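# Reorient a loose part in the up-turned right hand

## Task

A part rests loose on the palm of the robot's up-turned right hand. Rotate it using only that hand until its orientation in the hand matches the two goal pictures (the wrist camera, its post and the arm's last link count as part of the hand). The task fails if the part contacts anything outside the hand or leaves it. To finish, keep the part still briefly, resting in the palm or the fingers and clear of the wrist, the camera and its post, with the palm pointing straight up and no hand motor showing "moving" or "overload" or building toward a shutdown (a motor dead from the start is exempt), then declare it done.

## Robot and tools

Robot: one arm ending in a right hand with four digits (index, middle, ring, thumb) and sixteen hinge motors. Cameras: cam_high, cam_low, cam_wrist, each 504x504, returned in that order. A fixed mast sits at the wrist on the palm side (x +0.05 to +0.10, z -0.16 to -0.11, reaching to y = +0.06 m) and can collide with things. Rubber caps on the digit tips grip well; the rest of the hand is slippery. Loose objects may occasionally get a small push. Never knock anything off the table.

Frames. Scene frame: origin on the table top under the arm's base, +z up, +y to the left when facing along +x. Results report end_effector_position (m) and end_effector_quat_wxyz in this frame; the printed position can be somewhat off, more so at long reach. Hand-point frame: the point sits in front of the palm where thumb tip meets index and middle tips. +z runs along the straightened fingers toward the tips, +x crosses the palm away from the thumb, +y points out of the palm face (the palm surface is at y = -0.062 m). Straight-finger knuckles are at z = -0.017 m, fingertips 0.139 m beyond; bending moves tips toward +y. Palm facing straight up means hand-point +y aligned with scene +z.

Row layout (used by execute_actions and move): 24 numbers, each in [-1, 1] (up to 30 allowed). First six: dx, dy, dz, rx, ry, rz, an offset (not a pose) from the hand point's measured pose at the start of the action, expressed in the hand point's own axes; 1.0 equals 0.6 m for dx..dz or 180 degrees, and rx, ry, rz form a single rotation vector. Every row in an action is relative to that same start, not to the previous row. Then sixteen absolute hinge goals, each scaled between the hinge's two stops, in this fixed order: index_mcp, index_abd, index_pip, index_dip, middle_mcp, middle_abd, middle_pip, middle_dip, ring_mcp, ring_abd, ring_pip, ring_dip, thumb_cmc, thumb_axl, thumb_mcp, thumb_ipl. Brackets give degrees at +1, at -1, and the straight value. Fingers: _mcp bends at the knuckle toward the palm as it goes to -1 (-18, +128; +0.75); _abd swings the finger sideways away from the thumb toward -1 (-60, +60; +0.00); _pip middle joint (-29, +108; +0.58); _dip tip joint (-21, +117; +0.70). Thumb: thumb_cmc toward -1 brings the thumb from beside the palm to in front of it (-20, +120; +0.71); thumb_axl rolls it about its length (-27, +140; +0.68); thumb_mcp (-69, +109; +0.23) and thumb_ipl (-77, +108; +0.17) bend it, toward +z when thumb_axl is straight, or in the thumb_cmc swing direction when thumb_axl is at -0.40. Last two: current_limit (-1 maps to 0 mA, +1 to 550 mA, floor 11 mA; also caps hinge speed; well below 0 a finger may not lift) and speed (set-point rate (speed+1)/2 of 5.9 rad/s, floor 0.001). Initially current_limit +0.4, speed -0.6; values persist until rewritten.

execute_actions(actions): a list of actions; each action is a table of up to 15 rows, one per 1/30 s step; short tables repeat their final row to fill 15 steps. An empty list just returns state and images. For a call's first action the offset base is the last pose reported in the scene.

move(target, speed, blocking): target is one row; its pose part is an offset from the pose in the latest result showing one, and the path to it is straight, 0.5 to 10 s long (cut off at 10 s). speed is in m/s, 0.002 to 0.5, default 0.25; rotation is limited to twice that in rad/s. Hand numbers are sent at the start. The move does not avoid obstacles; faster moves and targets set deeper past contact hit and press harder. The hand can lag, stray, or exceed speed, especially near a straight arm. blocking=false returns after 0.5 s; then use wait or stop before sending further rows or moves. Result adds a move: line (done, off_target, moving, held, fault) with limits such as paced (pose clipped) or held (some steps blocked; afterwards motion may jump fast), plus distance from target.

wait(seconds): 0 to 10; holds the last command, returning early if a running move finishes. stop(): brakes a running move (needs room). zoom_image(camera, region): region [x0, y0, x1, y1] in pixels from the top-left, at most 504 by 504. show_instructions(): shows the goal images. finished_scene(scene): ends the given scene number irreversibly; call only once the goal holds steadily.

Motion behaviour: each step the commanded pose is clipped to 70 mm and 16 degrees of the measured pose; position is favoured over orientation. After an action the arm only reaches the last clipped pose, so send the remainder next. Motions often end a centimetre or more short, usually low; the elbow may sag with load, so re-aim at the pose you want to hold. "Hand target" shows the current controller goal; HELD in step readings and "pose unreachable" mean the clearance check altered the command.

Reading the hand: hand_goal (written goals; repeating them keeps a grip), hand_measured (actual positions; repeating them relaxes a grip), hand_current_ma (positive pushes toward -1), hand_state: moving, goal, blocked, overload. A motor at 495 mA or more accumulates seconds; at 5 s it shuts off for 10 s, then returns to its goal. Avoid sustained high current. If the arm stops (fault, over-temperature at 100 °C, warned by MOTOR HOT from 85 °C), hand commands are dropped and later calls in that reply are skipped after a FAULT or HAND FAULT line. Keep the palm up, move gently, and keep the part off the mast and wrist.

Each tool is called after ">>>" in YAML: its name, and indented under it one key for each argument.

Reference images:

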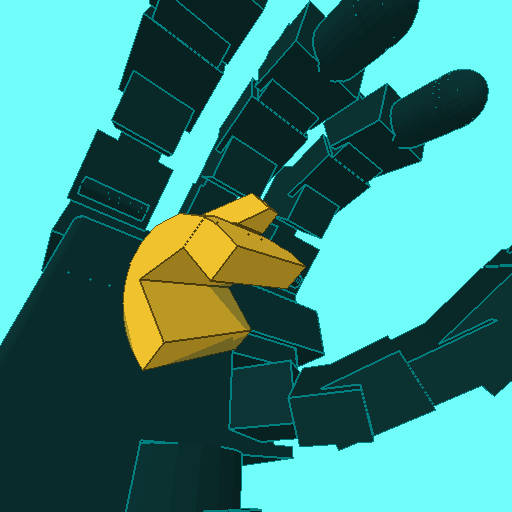

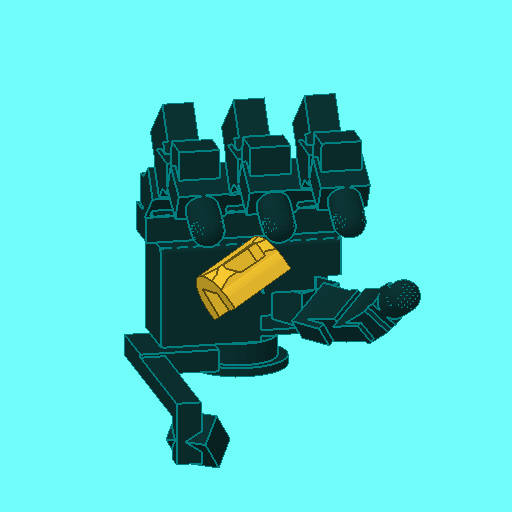

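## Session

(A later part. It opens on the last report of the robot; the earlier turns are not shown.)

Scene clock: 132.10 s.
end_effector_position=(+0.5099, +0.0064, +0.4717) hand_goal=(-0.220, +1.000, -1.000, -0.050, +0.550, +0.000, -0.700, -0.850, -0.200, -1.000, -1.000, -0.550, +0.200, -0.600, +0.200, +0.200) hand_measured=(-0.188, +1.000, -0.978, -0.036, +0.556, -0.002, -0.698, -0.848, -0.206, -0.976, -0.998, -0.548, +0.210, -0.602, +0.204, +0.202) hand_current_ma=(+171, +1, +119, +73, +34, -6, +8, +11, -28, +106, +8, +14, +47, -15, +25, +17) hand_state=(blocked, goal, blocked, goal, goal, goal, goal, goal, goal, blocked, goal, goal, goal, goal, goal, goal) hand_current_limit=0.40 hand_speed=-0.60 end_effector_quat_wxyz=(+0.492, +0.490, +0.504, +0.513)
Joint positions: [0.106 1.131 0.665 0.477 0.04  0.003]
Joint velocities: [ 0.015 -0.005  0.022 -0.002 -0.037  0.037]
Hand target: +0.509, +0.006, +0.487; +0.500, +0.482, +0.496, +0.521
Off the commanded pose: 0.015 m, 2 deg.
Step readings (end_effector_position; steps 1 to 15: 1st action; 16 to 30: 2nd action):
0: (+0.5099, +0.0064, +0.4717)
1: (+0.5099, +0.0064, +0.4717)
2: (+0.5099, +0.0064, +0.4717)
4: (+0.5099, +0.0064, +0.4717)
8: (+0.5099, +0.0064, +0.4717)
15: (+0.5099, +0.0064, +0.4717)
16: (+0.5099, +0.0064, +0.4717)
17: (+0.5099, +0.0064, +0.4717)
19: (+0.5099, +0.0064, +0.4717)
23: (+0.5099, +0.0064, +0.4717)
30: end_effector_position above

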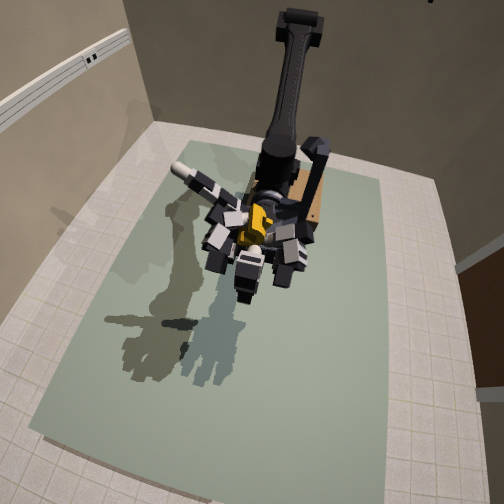

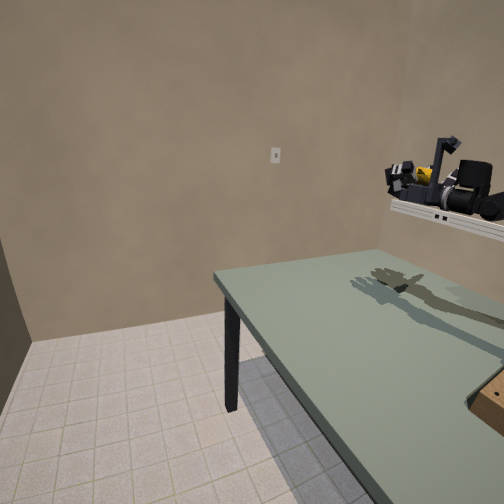

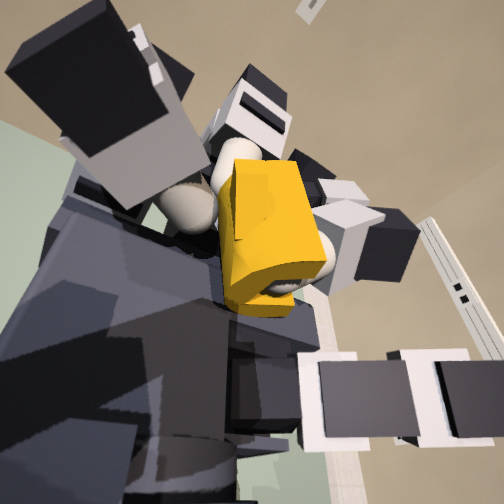

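>>> execute_actions:
  actions:
    - [[0,0.025,0,-0.01,0,0,-0.12,1,-0.65,-0.05,0.55,0,-0.7,-0.85,-0.2,-1,-1,-0.55,0.6,-0.3,-0.5,-0.6,0.4,-0.4]]
    - [[0,0.025,0,-0.01,0,0,0.3,0.9,-0.55,-0.05,0.55,0,-0.7,-0.85,-0.2,-1,-1,-0.55,0.6,-0.3,-0.7,-0.7,0.4,-0.4]]
    - [[0,0.025,0,-0.01,0,0,0.3,0.3,-0.3,0.2,0.55,0,-0.7,-0.85,-0.2,-1,-1,-0.55,0.4,-0.3,-0.7,-0.7,0.4,-0.4]]

>>> zoom_image:
  camera: "cam_high"
  region: [190, 150, 340, 300]

Scene clock: 136.83 s.
end_effector_position=(+0.5099, +0.0064, +0.4717) hand_goal=(+0.300, +0.300, -0.300, +0.200, +0.550, +0.000, -0.700, -0.850, -0.200, -1.000, -1.000, -0.550, +0.400, -0.300, -0.700, -0.700) hand_measured=(+0.306, +0.312, -0.302, +0.196, +0.556, -0.002, -0.698, -0.848, -0.202, -0.998, -1.000, -0.548, +0.406, -0.302, -0.700, -0.700) hand_current_ma=(+31, +15, -14, -18, +36, -6, +8, +11, -6, +12, +3, +11, +32, -9, -4, +3) hand_state=(goal, moving, goal, goal, goal, goal, goal, goal, goal, goal, goal, goal, goal, goal, goal, goal) hand_current_limit=0.40 hand_speed=-0.40 end_effector_quat_wxyz=(+0.492, +0.490, +0.504, +0.513)
Joint positions: [0.106 1.131 0.665 0.477 0.04  0.003]
Joint velocities: [-0.005 -0.005 -0.037 -0.007 -0.007 -0.037]
Hand target: +0.509, +0.006, +0.487; +0.500, +0.482, +0.496, +0.521
Off the commanded pose: 0.015 m, 2 deg.
Step readings (end_effector_position; steps 1 to 15: 1st action; 16 to 30: 2nd action; 31 to 45: 3rd action):
0: (+0.5099, +0.0064, +0.4717)
1: (+0.5099, +0.0064, +0.4717)
2: (+0.5099, +0.0064, +0.4717)
4: (+0.5099, +0.0064, +0.4717)
8: (+0.5099, +0.0064, +0.4717)
15: (+0.5099, +0.0064, +0.4717)
16: (+0.5099, +0.0064, +0.4717)
17: (+0.5099, +0.0064, +0.4717)
19: (+0.5099, +0.0064, +0.4717)
23: (+0.5099, +0.0064, +0.4717)
30: (+0.5099, +0.0064, +0.4717)
31: (+0.5099, +0.0064, +0.4717)
32: (+0.5099, +0.0064, +0.4717)
34: (+0.5099, +0.0064, +0.4717)
38: (+0.5099, +0.0064, +0.4717)
45: end_effector_position above

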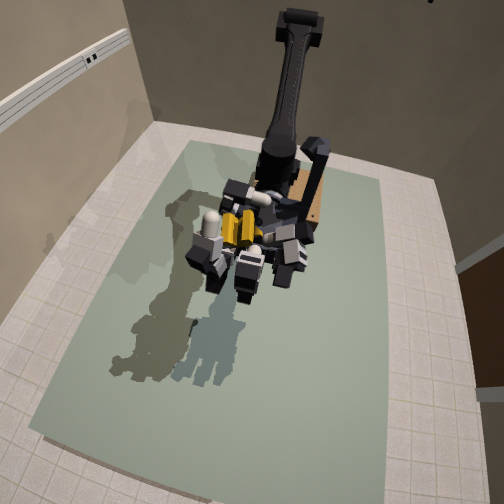

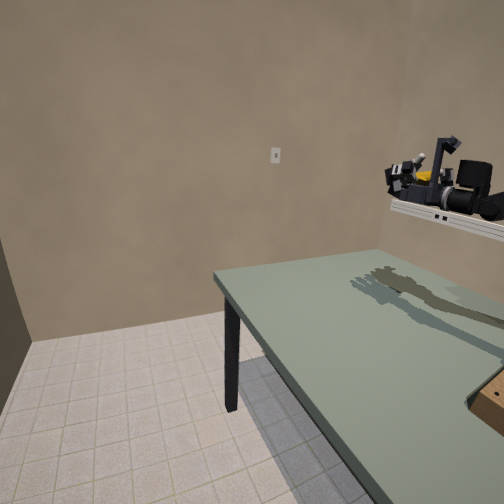

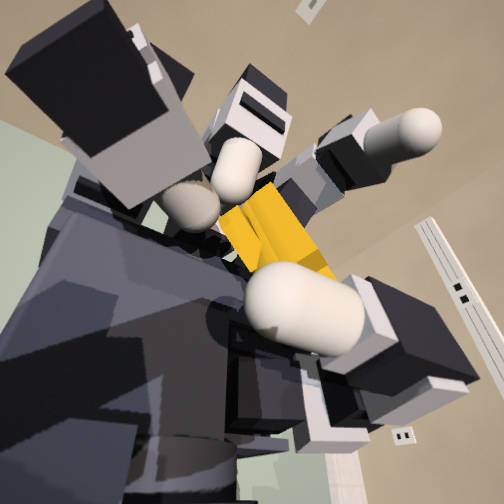

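Region (190, 150, 340, 300) of cam_high's 504x504 image, scaled by 3.360, with more detail than that image has.

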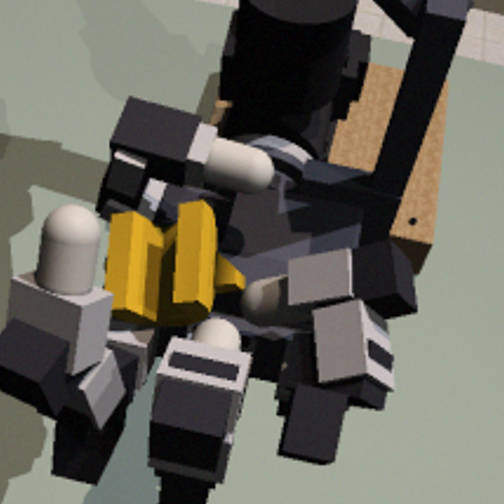

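>>> execute_actions:
  actions:
    - [[0,0.025,0,-0.01,0,0,0.3,0.3,-0.3,0.2,0.55,0,-0.7,-0.85,-0.2,-1,-1,-0.55,0.75,-0.3,-0.7,-0.7,0.4,-0.4]]
    - [[0,0.025,0,-0.01,0,0,0.3,0.3,-0.3,0.2,0.55,0,-0.7,-0.85,-0.2,-1,-1,-0.55,0.75,-0.05,-0.8,-0.85,0.4,-0.4]]

>>> zoom_image:
  camera: "cam_high"
  region: [170, 140, 330, 300]

Scene clock: 139.93 s.
end_effector_position=(+0.5099, +0.0064, +0.4717) hand_goal=(+0.300, +0.300, -0.300, +0.200, +0.550, +0.000, -0.700, -0.850, -0.200, -1.000, -1.000, -0.550, +0.750, -0.050, -0.800, -0.850) hand_measured=(+0.306, +0.304, -0.302, +0.196, +0.556, -0.002, -0.698, -0.848, -0.202, -0.998, -1.000, -0.548, +0.752, -0.058, -0.800, -0.850) hand_current_ma=(+33, +20, -14, -18, +36, -6, +8, +11, -6, +12, +3, +11, +9, -50, +2, +0) hand_state=(goal, goal, goal, goal, goal, goal, goal, goal, goal, goal, goal, goal, goal, goal, goal, goal) hand_current_limit=0.40 hand_speed=-0.40 end_effector_quat_wxyz=(+0.492, +0.490, +0.504, +0.513)
Joint positions: [0.106 1.131 0.665 0.477 0.04  0.003]
Joint velocities: [-0.005  0.005 -0.002 -0.012 -0.022  0.007]
Hand target: +0.509, +0.006, +0.487; +0.500, +0.482, +0.496, +0.521
Off the commanded pose: 0.015 m, 2 deg.
Step readings (end_effector_position; steps 1 to 15: 1st action; 16 to 30: 2nd action):
0: (+0.5099, +0.0064, +0.4717)
1: (+0.5099, +0.0064, +0.4717)
2: (+0.5099, +0.0064, +0.4717)
4: (+0.5099, +0.0064, +0.4717)
8: (+0.5099, +0.0064, +0.4717)
15: (+0.5099, +0.0064, +0.4717)
16: (+0.5099, +0.0064, +0.4717)
17: (+0.5099, +0.0064, +0.4717)
19: (+0.5099, +0.0064, +0.4717)
23: (+0.5099, +0.0064, +0.4717)
30: end_effector_position above

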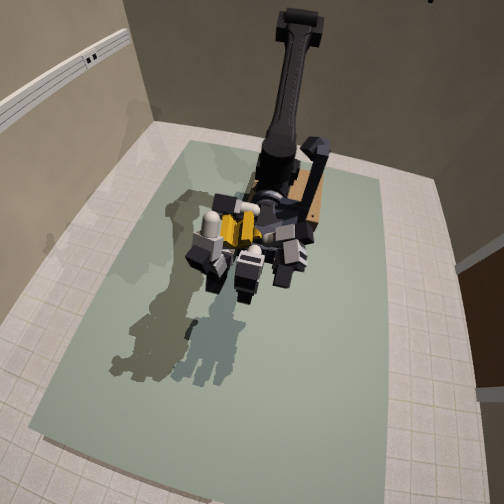

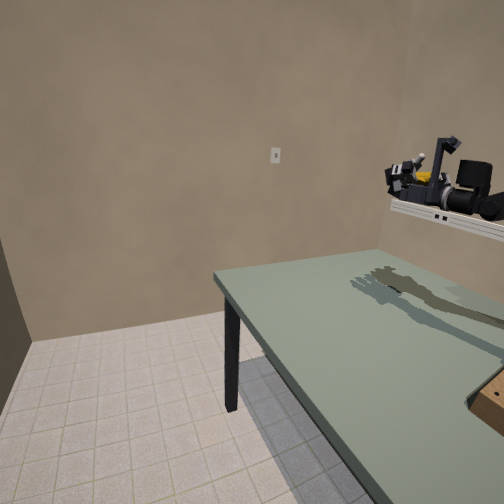

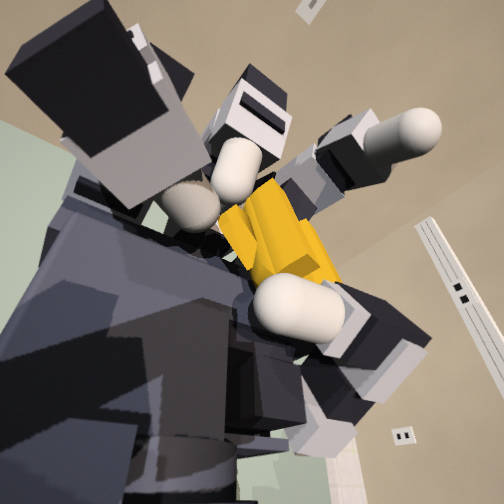

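Region (170, 140, 330, 300) of cam_high's 504x504 image, scaled by 3.150, with more detail than that image has.

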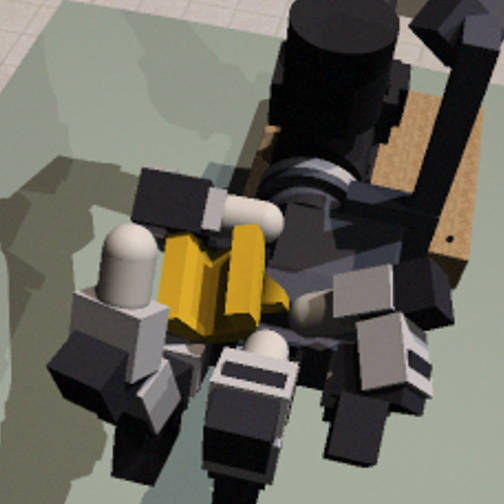

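>>> execute_actions:
  actions:
    - [[0,0.025,0,-0.01,0,0,0.3,0.3,-0.3,0.2,0.55,0,-0.7,-0.85,-0.2,-1,-1,-0.55,0.95,-0.2,-0.15,-0.95,0.4,-0.3]]
    - [[0,0.025,0,-0.01,0,0,0.3,0.3,-0.3,0.2,0.55,0,-0.7,-0.85,-0.2,-1,-1,-0.55,0.95,0.1,-0.25,-0.95,0.4,-0.4]]

>>> zoom_image:
  camera: "cam_high"
  region: [170, 140, 330, 300]

Scene clock: 142.30 s.
end_effector_position=(+0.5099, +0.0064, +0.4717) hand_goal=(+0.300, +0.300, -0.300, +0.200, +0.550, +0.000, -0.700, -0.850, -0.200, -1.000, -1.000, -0.550, +0.950, +0.100, -0.250, -0.950) hand_measured=(+0.306, +0.304, -0.302, +0.196, +0.556, -0.002, -0.698, -0.848, -0.202, -0.998, -1.000, -0.548, +0.956, +0.100, -0.250, -0.950) hand_current_ma=(+33, +19, -14, -18, +36, -6, +8, +11, -6, +12, +3, +11, +32, +2, +3, +4) hand_state=(goal, goal, goal, goal, goal, goal, goal, goal, goal, goal, goal, goal, goal, goal, goal, goal) hand_current_limit=0.40 hand_speed=-0.40 end_effector_quat_wxyz=(+0.492, +0.490, +0.504, +0.513)
Joint positions: [0.106 1.131 0.665 0.477 0.04  0.003]
Joint velocities: [ 0.005 -0.005 -0.012 -0.017  0.095 -0.022]
Hand target: +0.509, +0.006, +0.487; +0.500, +0.482, +0.496, +0.521
Off the commanded pose: 0.015 m, 2 deg.
Step readings (end_effector_position; steps 1 to 15: 1st action; 16 to 30: 2nd action):
0: (+0.5099, +0.0064, +0.4717)
1: (+0.5099, +0.0064, +0.4717)
2: (+0.5099, +0.0064, +0.4717)
4: (+0.5099, +0.0064, +0.4717)
8: (+0.5099, +0.0064, +0.4717)
15: (+0.5099, +0.0064, +0.4717)
16: (+0.5099, +0.0064, +0.4717)
17: (+0.5099, +0.0064, +0.4717)
19: (+0.5099, +0.0064, +0.4717)
23: (+0.5099, +0.0064, +0.4717)
30: end_effector_position above

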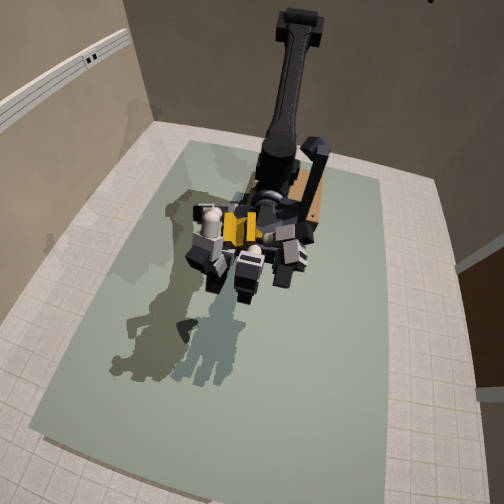

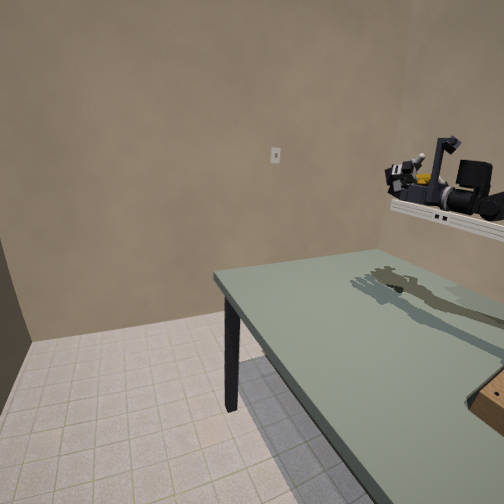

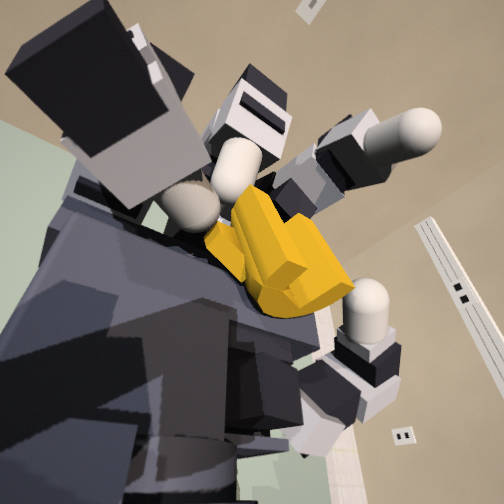

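Region (170, 140, 330, 300) of cam_high's 504x504 image, scaled by 3.150, with more detail than that image has.

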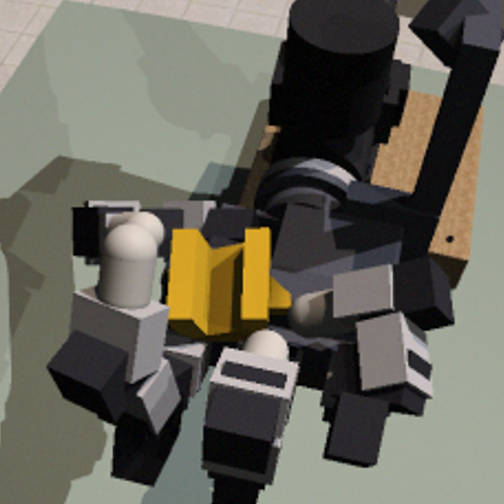

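>>> execute_actions:
  actions:
    - [[0,0.025,0,-0.01,0,0,0.3,0.3,0,0.3,0.55,0,-0.7,-0.85,-0.2,-0.85,-1,-0.75,0.9,0.15,-0.5,-0.9,0.4,-0.5]]
    - [[0,0.025,0,-0.01,0,0,0.3,0.3,0,0.3,0.55,0,-0.7,-0.85,-0.2,-0.85,-1,-0.75,0.75,0.1,-0.75,-0.8,0.4,-0.5]]

>>> zoom_image:
  camera: "cam_high"
  region: [170, 140, 330, 300]

Scene clock: 144.63 s.
end_effector_position=(+0.5099, +0.0064, +0.4717) hand_goal=(+0.300, +0.300, +0.000, +0.300, +0.550, +0.000, -0.700, -0.850, -0.200, -0.850, -1.000, -0.750, +0.750, +0.100, -0.750, -0.800) hand_measured=(+0.306, +0.304, -0.002, +0.298, +0.560, +0.000, -0.700, -0.850, -0.196, -0.848, -1.000, -0.742, +0.814, +0.086, -0.592, -0.794) hand_current_ma=(+37, +19, -8, -15, +49, +2, +4, -4, +24, +8, +3, +38, +334, -90, +385, +47) hand_state=(goal, goal, goal, goal, goal, goal, goal, goal, goal, goal, goal, goal, blocked, goal, blocked, goal) hand_current_limit=0.40 hand_speed=-0.50 end_effector_quat_wxyz=(+0.492, +0.490, +0.504, +0.513)
Joint positions: [0.106 1.131 0.665 0.477 0.04  0.003]
Joint velocities: [ 0.005 -0.005  0.037  0.007  0.007 -0.022]
Hand target: +0.509, +0.006, +0.487; +0.500, +0.482, +0.496, +0.521
Off the commanded pose: 0.015 m, 2 deg.
Step readings (end_effector_position; steps 1 to 15: 1st action; 16 to 30: 2nd action):
0: (+0.5099, +0.0064, +0.4717)
1: (+0.5099, +0.0064, +0.4717)
2: (+0.5099, +0.0064, +0.4717)
4: (+0.5099, +0.0064, +0.4717)
8: (+0.5099, +0.0064, +0.4717)
15: (+0.5099, +0.0064, +0.4717)
16: (+0.5099, +0.0064, +0.4717)
17: (+0.5099, +0.0064, +0.4717)
19: (+0.5099, +0.0064, +0.4717)
23: (+0.5099, +0.0064, +0.4717)
30: end_effector_position above

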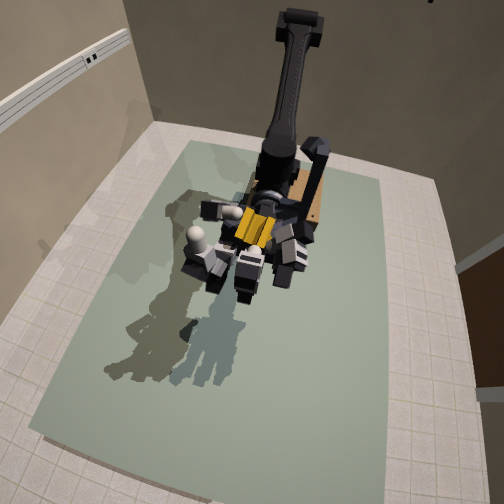

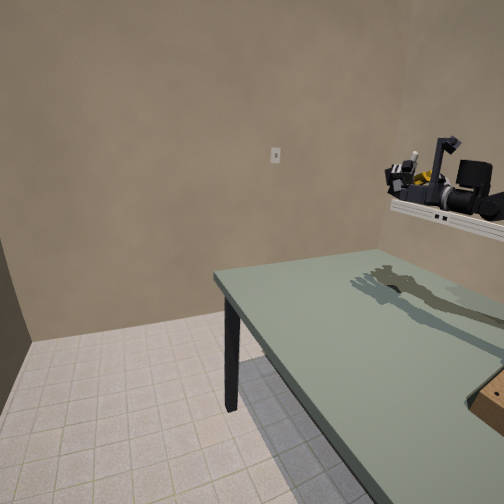

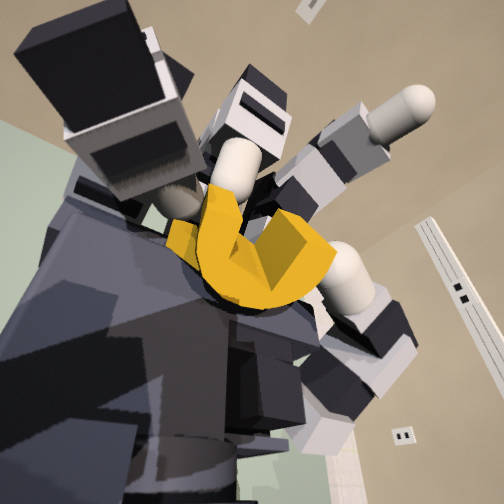

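Region (170, 140, 330, 300) of cam_high's 504x504 image, scaled by 3.150, with more detail than that image has.

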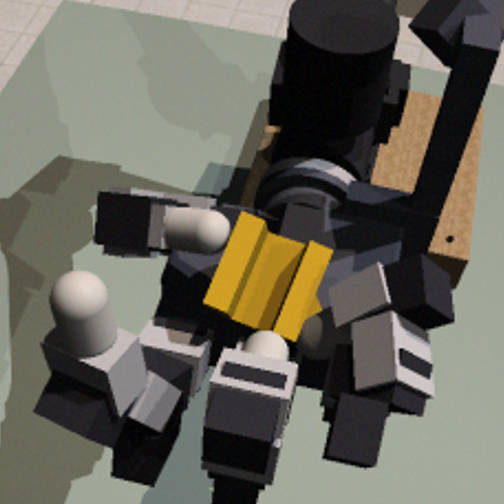

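>>> execute_actions:
  actions:
    - [[0,0.025,0,-0.01,0,0,0.3,0.3,0,0.3,0.35,-0.2,-0.8,-0.6,0.15,-0.5,-1,-0.75,0.8,0.08,-0.62,-0.8,0.4,-0.5]]
    - [[0,0.025,0,-0.01,0,0,0.3,0.3,0,0.3,0.15,-0.5,-0.8,-0.5,0.3,-0.3,-0.8,-0.5,0.75,0.0,-0.75,-0.8,0.4,-0.5]]

>>> zoom_image:
  camera: "cam_high"
  region: [170, 140, 330, 300]

Scene clock: 147.60 s.
end_effector_position=(+0.5099, +0.0064, +0.4717) hand_goal=(+0.300, +0.300, +0.000, +0.300, +0.150, -0.500, -0.800, -0.500, +0.300, -0.300, -0.800, -0.500, +0.750, +0.000, -0.750, -0.800) hand_measured=(+0.308, +0.304, -0.002, +0.298, +0.222, -0.488, -0.796, -0.522, +0.304, -0.304, -0.806, -0.504, +0.786, -0.026, -0.712, -0.800) hand_current_ma=(+38, +19, -8, -15, +370, +48, +17, -121, +24, -17, -35, -21, +186, -163, +241, +1) hand_state=(goal, goal, goal, goal, moving, goal, goal, blocked, goal, goal, goal, goal, blocked, blocked, blocked, goal) hand_current_limit=0.40 hand_speed=-0.50 end_effector_quat_wxyz=(+0.492, +0.490, +0.504, +0.513)
Joint positions: [0.106 1.131 0.665 0.477 0.04  0.003]
Joint velocities: [-0.005 -0.005 -0.002  0.012  0.007  0.11 ]
Hand target: +0.509, +0.006, +0.487; +0.500, +0.482, +0.496, +0.521
Off the commanded pose: 0.015 m, 2 deg.
Step readings (end_effector_position; steps 1 to 15: 1st action; 16 to 30: 2nd action):
0: (+0.5099, +0.0064, +0.4717)
1: (+0.5099, +0.0064, +0.4717)
2: (+0.5099, +0.0064, +0.4717)
4: (+0.5099, +0.0064, +0.4717)
8: (+0.5099, +0.0064, +0.4717)
15: (+0.5099, +0.0064, +0.4717)
16: (+0.5099, +0.0064, +0.4717)
17: (+0.5099, +0.0064, +0.4717)
19: (+0.5099, +0.0064, +0.4717)
23: (+0.5099, +0.0064, +0.4717)
30: end_effector_position above

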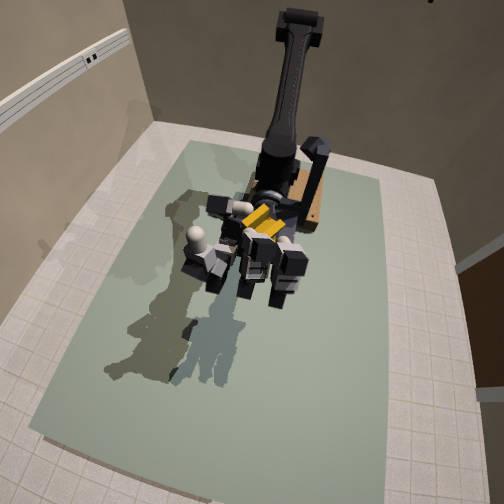

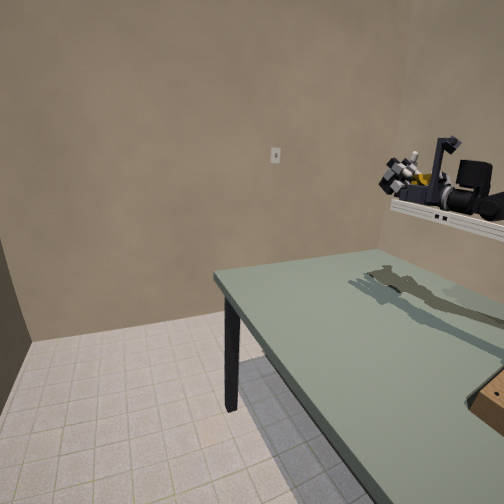

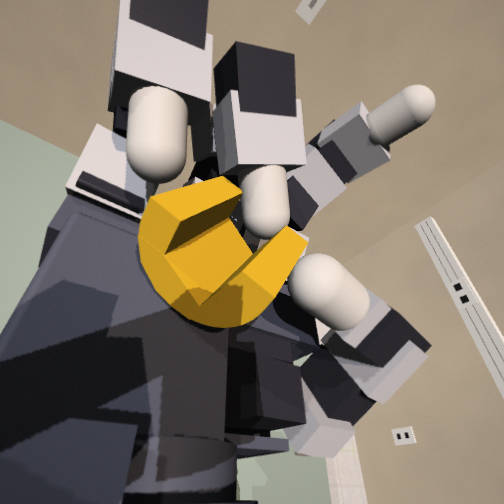

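Region (170, 140, 330, 300) of cam_high's 504x504 image, scaled by 3.150, with more detail than that image has.

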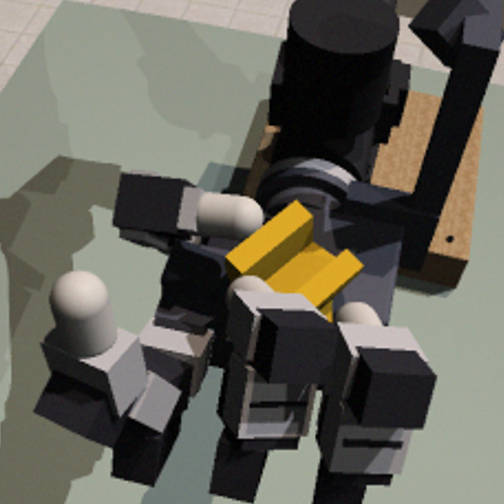

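>>> execute_actions:
  actions:
    - [[0,0.025,0,-0.01,0,0,0.3,0.3,0,0.3,0.5,-0.45,-0.8,-0.6,0.3,-0.3,-0.8,-0.5,0.8,-0.1,-0.4,-0.6,0.4,-0.4]]
    - [[0,0.025,0,-0.01,0,0,0.3,0.3,0,0.3,0.5,0,-0.2,0.2,0.3,-0.3,-0.3,0,0.3,-0.15,-0.45,-0.6,0.4,-0.3]]

>>> zoom_image:
  camera: "cam_high"
  region: [170, 140, 330, 300]

Scene clock: 150.17 s.
end_effector_position=(+0.5099, +0.0064, +0.4717) hand_goal=(+0.300, +0.300, +0.000, +0.300, +0.500, +0.000, -0.200, +0.200, +0.300, -0.300, -0.300, +0.000, +0.300, -0.150, -0.450, -0.600) hand_measured=(+0.308, +0.304, -0.002, +0.298, +0.508, -0.004, -0.224, -0.042, +0.306, -0.304, -0.306, -0.006, +0.340, -0.144, -0.448, -0.602) hand_current_ma=(+38, +19, -8, -15, +44, -14, -14, -70, +33, -17, -14, -18, +72, +37, +4, -20) hand_state=(goal, goal, goal, goal, goal, goal, moving, moving, goal, goal, moving, moving, moving, goal, goal, goal) hand_current_limit=0.40 hand_speed=-0.30 end_effector_quat_wxyz=(+0.492, +0.490, +0.504, +0.513)
Joint positions: [0.106 1.131 0.665 0.477 0.04  0.003]
Joint velocities: [-0.005 -0.015 -0.012 -0.007 -0.022  0.051]
Hand target: +0.509, +0.006, +0.487; +0.500, +0.482, +0.496, +0.521
Off the commanded pose: 0.015 m, 2 deg.
Step readings (end_effector_position; steps 1 to 15: 1st action; 16 to 30: 2nd action):
0: (+0.5099, +0.0064, +0.4717)
1: (+0.5099, +0.0064, +0.4717)
2: (+0.5099, +0.0064, +0.4717)
4: (+0.5099, +0.0064, +0.4717)
8: (+0.5099, +0.0064, +0.4717)
15: (+0.5099, +0.0064, +0.4717)
16: (+0.5099, +0.0064, +0.4717)
17: (+0.5099, +0.0064, +0.4717)
19: (+0.5099, +0.0064, +0.4717)
23: (+0.5099, +0.0064, +0.4717)
30: end_effector_position above

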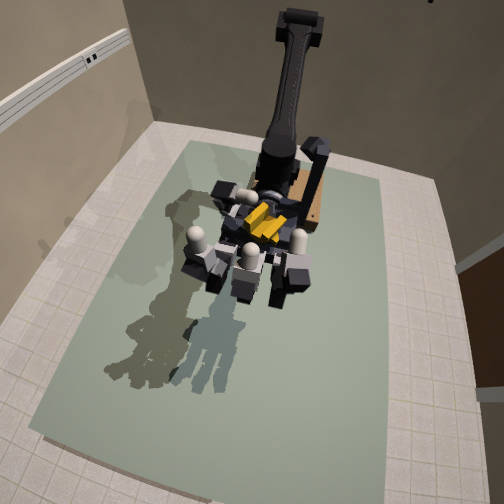

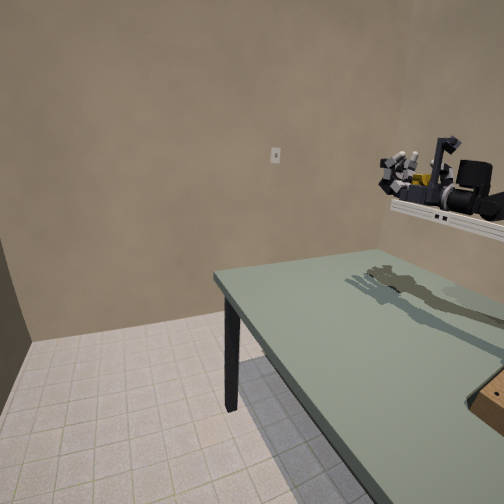

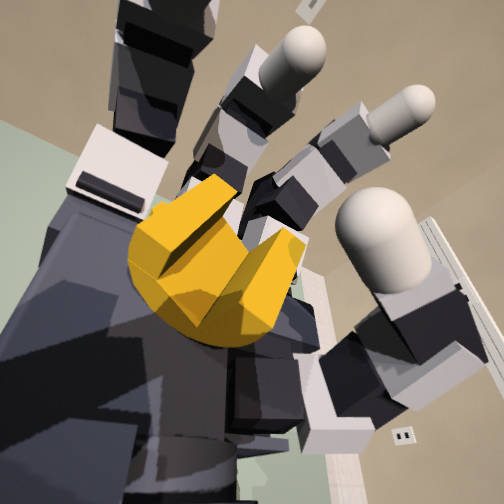

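Region (170, 140, 330, 300) of cam_high's 504x504 image, scaled by 3.150, with more detail than that image has.

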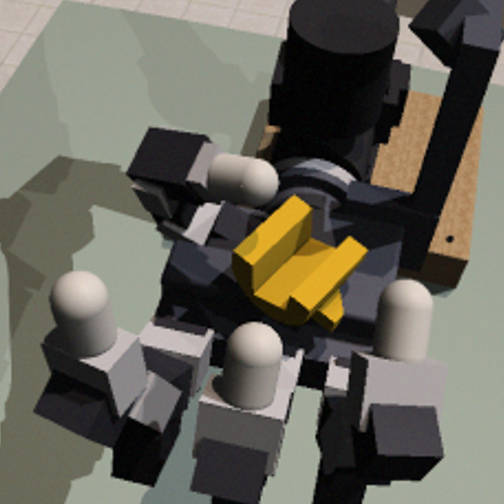

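>>> execute_actions:
  actions:
    - [[0,0.025,0,-0.01,0,0,0.2,0.1,0.1,0.4,0.15,0,0.2,0.4,0.1,0,0.1,0.4,0.05,-0.1,-0.4,-0.55,0.4,-0.4]]
    - [[0,0.025,0,-0.01,0,0,0.2,0.1,0.1,0.4,0.15,0,0.2,0.4,0.1,0,0.1,0.4,0.05,-0.1,-0.5,-0.8,0.4,-0.5]]

>>> zoom_image:
  camera: "cam_high"
  region: [170, 140, 330, 300]

Scene clock: 152.37 s.
end_effector_position=(+0.5099, +0.0064, +0.4717) hand_goal=(+0.200, +0.100, +0.100, +0.400, +0.150, +0.000, +0.200, +0.400, +0.100, +0.000, +0.100, +0.400, +0.050, -0.100, -0.500, -0.800) hand_measured=(+0.220, +0.104, +0.098, +0.398, +0.172, -0.004, +0.198, +0.398, +0.120, -0.004, +0.098, +0.396, +0.056, -0.100, -0.496, -0.788) hand_current_ma=(+112, +17, -8, -14, +113, -14, -7, -13, +102, -14, -11, -16, +31, -3, +28, +81) hand_state=(blocked, goal, goal, goal, blocked, goal, goal, goal, goal, goal, goal, goal, goal, goal, goal, goal) hand_current_limit=0.40 hand_speed=-0.50 end_effector_quat_wxyz=(+0.492, +0.490, +0.504, +0.513)
Joint positions: [0.106 1.131 0.665 0.477 0.04  0.003]
Joint velocities: [-0.005 -0.015 -0.022  0.007 -0.051 -0.007]
Hand target: +0.509, +0.006, +0.487; +0.500, +0.482, +0.496, +0.521
Off the commanded pose: 0.015 m, 2 deg.
Step readings (end_effector_position; steps 1 to 15: 1st action; 16 to 30: 2nd action):
0: (+0.5099, +0.0064, +0.4717)
1: (+0.5099, +0.0064, +0.4717)
2: (+0.5099, +0.0064, +0.4717)
4: (+0.5099, +0.0064, +0.4717)
8: (+0.5099, +0.0064, +0.4717)
15: (+0.5099, +0.0064, +0.4717)
16: (+0.5099, +0.0064, +0.4717)
17: (+0.5099, +0.0064, +0.4717)
19: (+0.5099, +0.0064, +0.4717)
23: (+0.5099, +0.0064, +0.4717)
30: end_effector_position above

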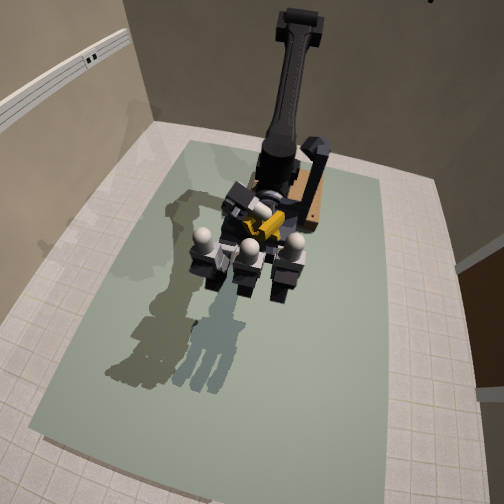

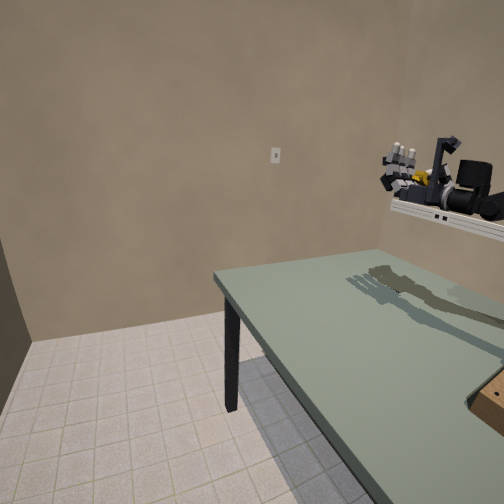

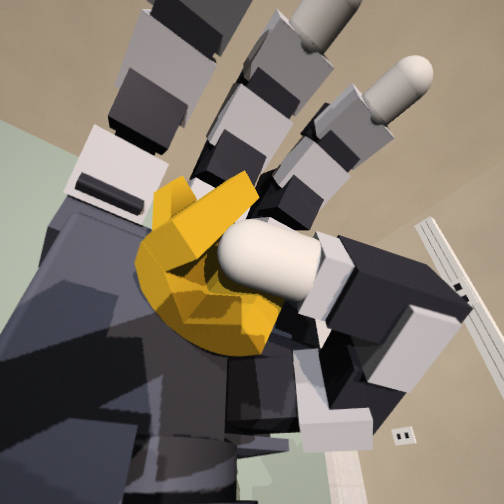

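Region (170, 140, 330, 300) of cam_high's 504x504 image, scaled by 3.150, with more detail than that image has.

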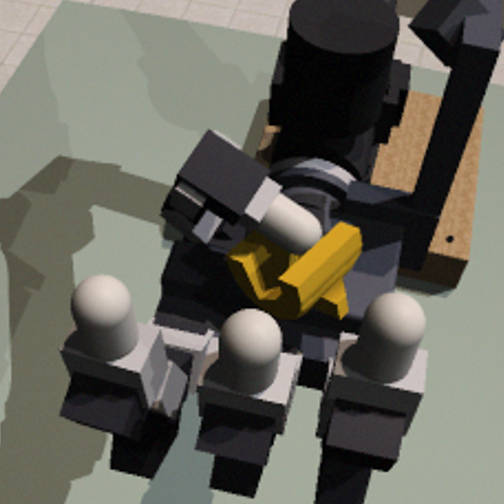

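Rolling. Lower the tip, flattening it.

>>> execute_actions:
  actions:
    - [[0,0.025,0,-0.01,0,0,0.2,0.1,0.1,0.4,0.15,0,0.2,0.4,0.1,0,0.1,0.4,0.2,-0.15,-0.72,-0.82,0.4,-0.6]]
    - [[0,0.025,0,-0.01,0,0,0.2,0.1,0.1,0.4,0.15,0,0.2,0.4,0.1,0,0.1,0.4,0.35,-0.2,-0.92,-0.8,0.4,-0.6]]

>>> zoom_image:
  camera: "cam_high"
  region: [170, 140, 330, 300]

Scene clock: 154.57 s.
end_effector_position=(+0.5099, +0.0064, +0.4717) hand_goal=(+0.200, +0.100, +0.100, +0.400, +0.150, +0.000, +0.200, +0.400, +0.100, +0.000, +0.100, +0.400, +0.350, -0.200, -0.920, -0.800) hand_measured=(+0.220, +0.104, +0.098, +0.398, +0.172, -0.004, +0.198, +0.398, +0.120, -0.004, +0.098, +0.396, +0.372, -0.200, -0.766, -0.784) hand_current_ma=(+112, +17, -8, -14, +113, -13, -7, -13, +102, -14, -11, -16, +113, -1, +385, +113) hand_state=(blocked, goal, goal, goal, blocked, goal, goal, goal, goal, goal, goal, goal, blocked, goal, blocked, goal) hand_current_limit=0.40 hand_speed=-0.60 end_effector_quat_wxyz=(+0.492, +0.490, +0.504, +0.513)
Joint positions: [0.106 1.131 0.665 0.477 0.04  0.003]
Joint velocities: [-0.015 -0.024 -0.002  0.007 -0.022 -0.007]
Hand target: +0.509, +0.006, +0.487; +0.500, +0.482, +0.496, +0.521
Off the commanded pose: 0.015 m, 2 deg.
Step readings (end_effector_position; steps 1 to 15: 1st action; 16 to 30: 2nd action):
0: (+0.5099, +0.0064, +0.4717)
1: (+0.5099, +0.0064, +0.4717)
2: (+0.5099, +0.0064, +0.4717)
4: (+0.5099, +0.0064, +0.4717)
8: (+0.5099, +0.0064, +0.4717)
15: (+0.5099, +0.0064, +0.4717)
16: (+0.5099, +0.0064, +0.4717)
17: (+0.5099, +0.0064, +0.4717)
19: (+0.5099, +0.0064, +0.4717)
23: (+0.5099, +0.0064, +0.4717)
30: end_effector_position above

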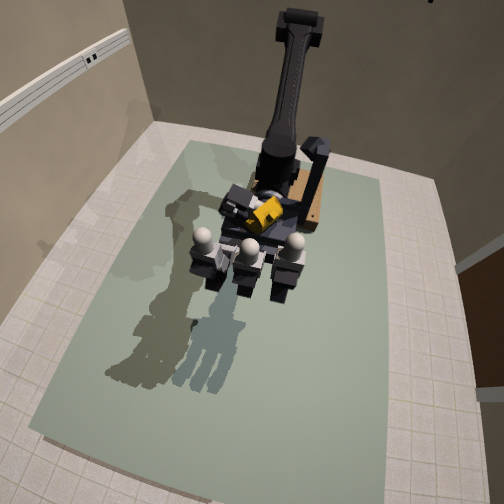

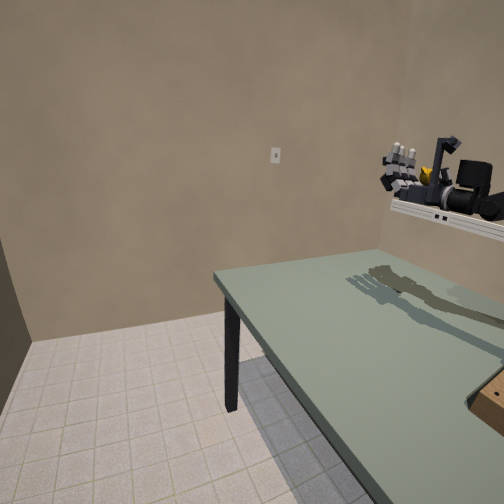

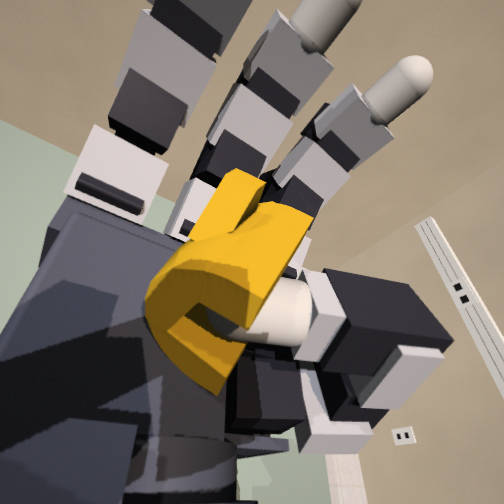

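Region (170, 140, 330, 300) of cam_high's 504x504 image, scaled by 3.150, with more detail than that image has.

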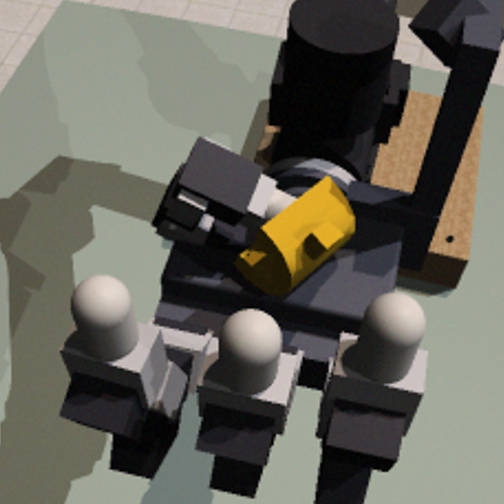

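>>> execute_actions:
  actions:
    - [[0,0.025,0,-0.01,0,0,0.3,0.1,0.1,0.4,0.3,-0.3,-0.9,-0.65,0.3,-0.2,0.1,0.4,0.35,-0.2,-0.85,-0.8,0.4,0]]
    - [[0,0.025,0,-0.01,0,0,0.3,0.1,0.1,0.4,0.0,-0.3,-0.9,-0.6,0.3,-0.2,0.1,0.4,0.35,-0.15,-0.85,-0.78,0.4,-0.5]]
    - [[0,0.025,0,-0.01,0,0,0.3,0.1,0.1,0.4,-0.1,-0.3,-0.8,-0.4,0.3,-0.2,0.1,0.4,0.35,-0.05,-0.85,-0.75,0.4,-0.6]]

>>> zoom_image:
  camera: "cam_high"
  region: [170, 140, 330, 300]

Scene clock: 160.23 s.
end_effector_position=(+0.5099, +0.0064, +0.4717) hand_goal=(+0.300, +0.100, +0.100, +0.400, -0.100, -0.300, -0.800, -0.400, +0.300, -0.200, +0.100, +0.400, +0.350, -0.050, -0.850, -0.750) hand_measured=(+0.308, +0.104, +0.100, +0.398, -0.030, -0.300, -0.866, -0.568, +0.308, -0.198, +0.100, +0.398, +0.384, -0.152, -0.798, -0.738) hand_current_ma=(+43, +16, -5, -14, +376, +0, -341, -385, +45, +12, -5, -15, +174, -385, +343, +86) hand_state=(goal, goal, goal, goal, blocked, goal, blocked, blocked, goal, goal, goal, goal, blocked, blocked, blocked, goal) hand_current_limit=0.40 hand_speed=-0.60 end_effector_quat_wxyz=(+0.492, +0.490, +0.504, +0.513)
Joint positions: [0.106 1.131 0.665 0.477 0.04  0.003]
Joint velocities: [-0.015 -0.005 -0.002 -0.007  0.022  0.007]
Hand target: +0.509, +0.006, +0.487; +0.500, +0.482, +0.496, +0.521
Off the commanded pose: 0.015 m, 2 deg.
Step readings (end_effector_position; steps 1 to 15: 1st action; 16 to 30: 2nd action; 31 to 45: 3rd action):
0: (+0.5099, +0.0064, +0.4717)
1: (+0.5099, +0.0064, +0.4717)
2: (+0.5099, +0.0064, +0.4717)
4: (+0.5099, +0.0064, +0.4717)
8: (+0.5099, +0.0064, +0.4717)
15: (+0.5099, +0.0064, +0.4717)
16: (+0.5099, +0.0064, +0.4717)
17: (+0.5099, +0.0064, +0.4717)
19: (+0.5099, +0.0064, +0.4717)
23: (+0.5099, +0.0064, +0.4717)
30: (+0.5099, +0.0064, +0.4717)
31: (+0.5099, +0.0064, +0.4717)
32: (+0.5099, +0.0064, +0.4717)
34: (+0.5099, +0.0064, +0.4717)
38: (+0.5099, +0.0064, +0.4717)
45: end_effector_position above

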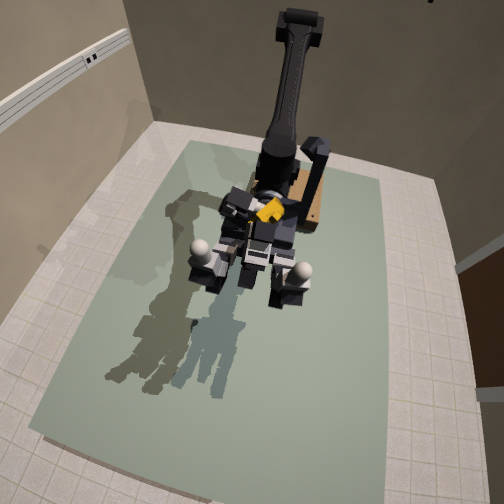

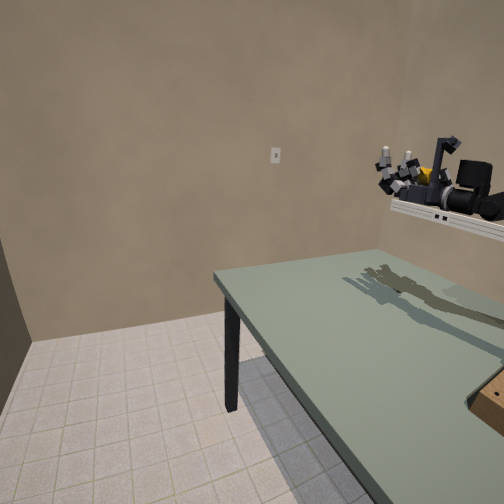

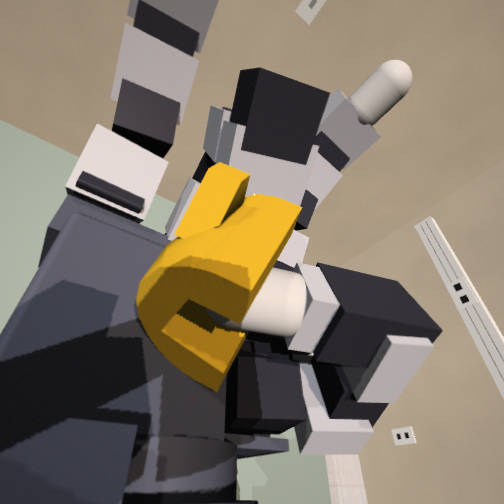

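Region (170, 140, 330, 300) of cam_high's 504x504 image, scaled by 3.150, with more detail than that image has.

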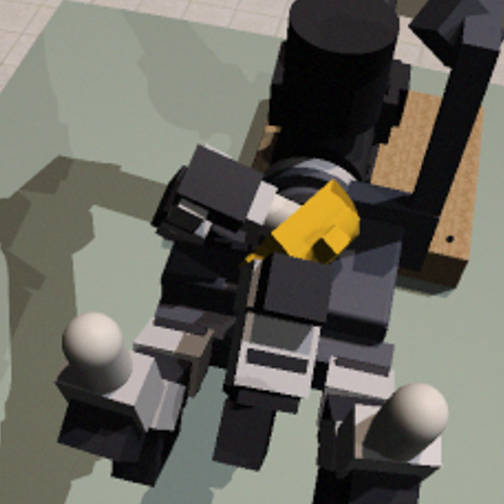

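>>> execute_actions:
  actions:
    - [[0,0.025,0,-0.01,0,0,0.3,0.1,0.1,0.4,0.2,-0.1,-0.95,-0.7,0.3,-0.2,0.1,0.4,0.35,-0.08,-0.85,-0.75,0.4,-0.4]]
    - [[0,0.025,0,-0.01,0,0,0.3,0.1,0.1,0.4,0.15,0.5,-0.95,-0.7,0.3,-0.2,0.1,0.4,0.35,-0.08,-0.85,-0.75,0.4,-0.3]]
    - [[0,0.025,0,-0.01,0,0,0.3,0.1,0.1,0.4,-0.05,0.5,-0.95,-0.65,0.3,-0.2,0.1,0.4,0.35,-0.08,-0.85,-0.75,0.4,-0.5]]
    - [[0,0.025,0,-0.01,0,0,0.3,0.1,0.1,0.4,-0.05,0.0,-0.9,-0.6,0.3,-0.2,0.1,0.4,0.35,-0.08,-0.83,-0.75,0.4,-0.5]]

>>> zoom_image:
  camera: "cam_high"
  region: [170, 140, 330, 300]

Scene clock: 164.83 s.
end_effector_position=(+0.5099, +0.0064, +0.4717) hand_goal=(+0.300, +0.100, +0.100, +0.400, -0.050, +0.000, -0.900, -0.600, +0.300, -0.200, +0.100, +0.400, +0.350, -0.080, -0.830, -0.750) hand_measured=(+0.308, +0.104, +0.100, +0.398, -0.028, +0.018, -0.936, -0.624, +0.308, -0.198, +0.100, +0.398, +0.390, -0.114, -0.796, -0.730) hand_current_ma=(+43, +16, -5, -14, +113, +68, -180, -132, +45, +12, -5, -15, +202, -210, +221, +149) hand_state=(goal, goal, goal, goal, blocked, moving, blocked, blocked, goal, goal, goal, goal, blocked, blocked, blocked, blocked) hand_current_limit=0.40 hand_speed=-0.50 end_effector_quat_wxyz=(+0.492, +0.490, +0.504, +0.513)
Joint positions: [0.106 1.131 0.665 0.477 0.04  0.003]
Joint velocities: [ 0.005 -0.005 -0.017 -0.007 -0.051  0.051]
Hand target: +0.509, +0.006, +0.487; +0.500, +0.482, +0.496, +0.521
Off the commanded pose: 0.015 m, 2 deg.
Step readings (end_effector_position; steps 1 to 15: 1st action; 16 to 30: 2nd action; 31 to 45: 3rd action; 46 to 60: 4th action):
0: (+0.5099, +0.0064, +0.4717)
1: (+0.5099, +0.0064, +0.4717)
2: (+0.5099, +0.0064, +0.4717)
4: (+0.5099, +0.0064, +0.4717)
8: (+0.5099, +0.0064, +0.4717)
15: (+0.5099, +0.0064, +0.4717)
16: (+0.5099, +0.0064, +0.4717)
17: (+0.5099, +0.0064, +0.4717)
19: (+0.5099, +0.0064, +0.4717)
23: (+0.5099, +0.0064, +0.4717)
30: (+0.5099, +0.0064, +0.4717)
31: (+0.5099, +0.0064, +0.4717)
32: (+0.5099, +0.0064, +0.4717)
34: (+0.5099, +0.0064, +0.4717)
38: (+0.5099, +0.0064, +0.4717)
45: (+0.5099, +0.0064, +0.4717)
46: (+0.5099, +0.0064, +0.4717)
47: (+0.5099, +0.0064, +0.4717)
49: (+0.5099, +0.0064, +0.4717)
53: (+0.5099, +0.0064, +0.4717)
60: end_effector_position above

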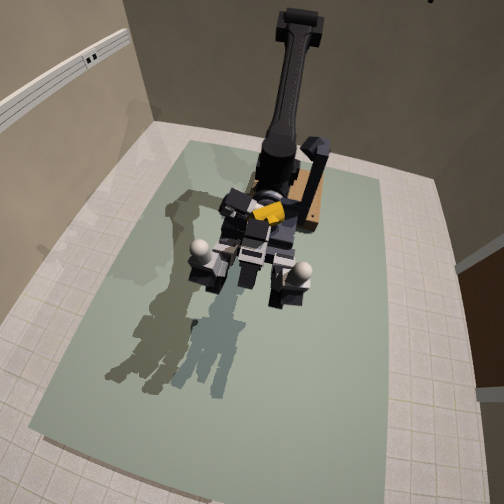

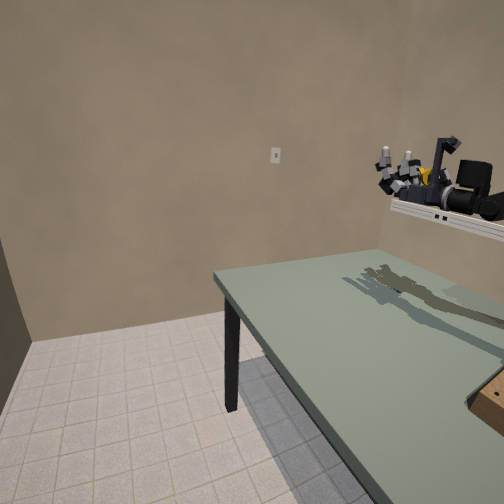

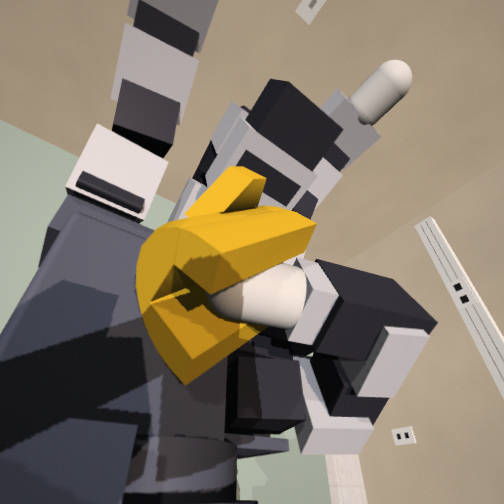

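Region (170, 140, 330, 300) of cam_high's 504x504 image, scaled by 3.150, with more detail than that image has.

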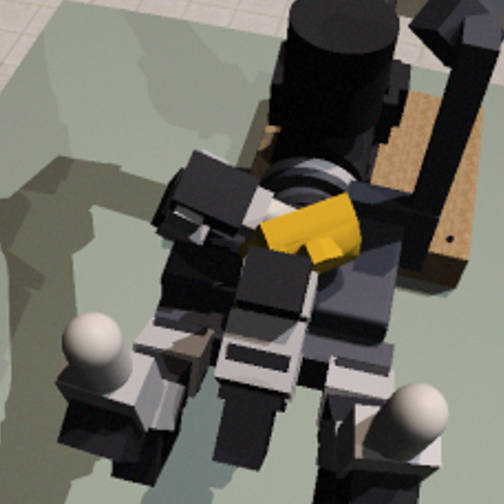

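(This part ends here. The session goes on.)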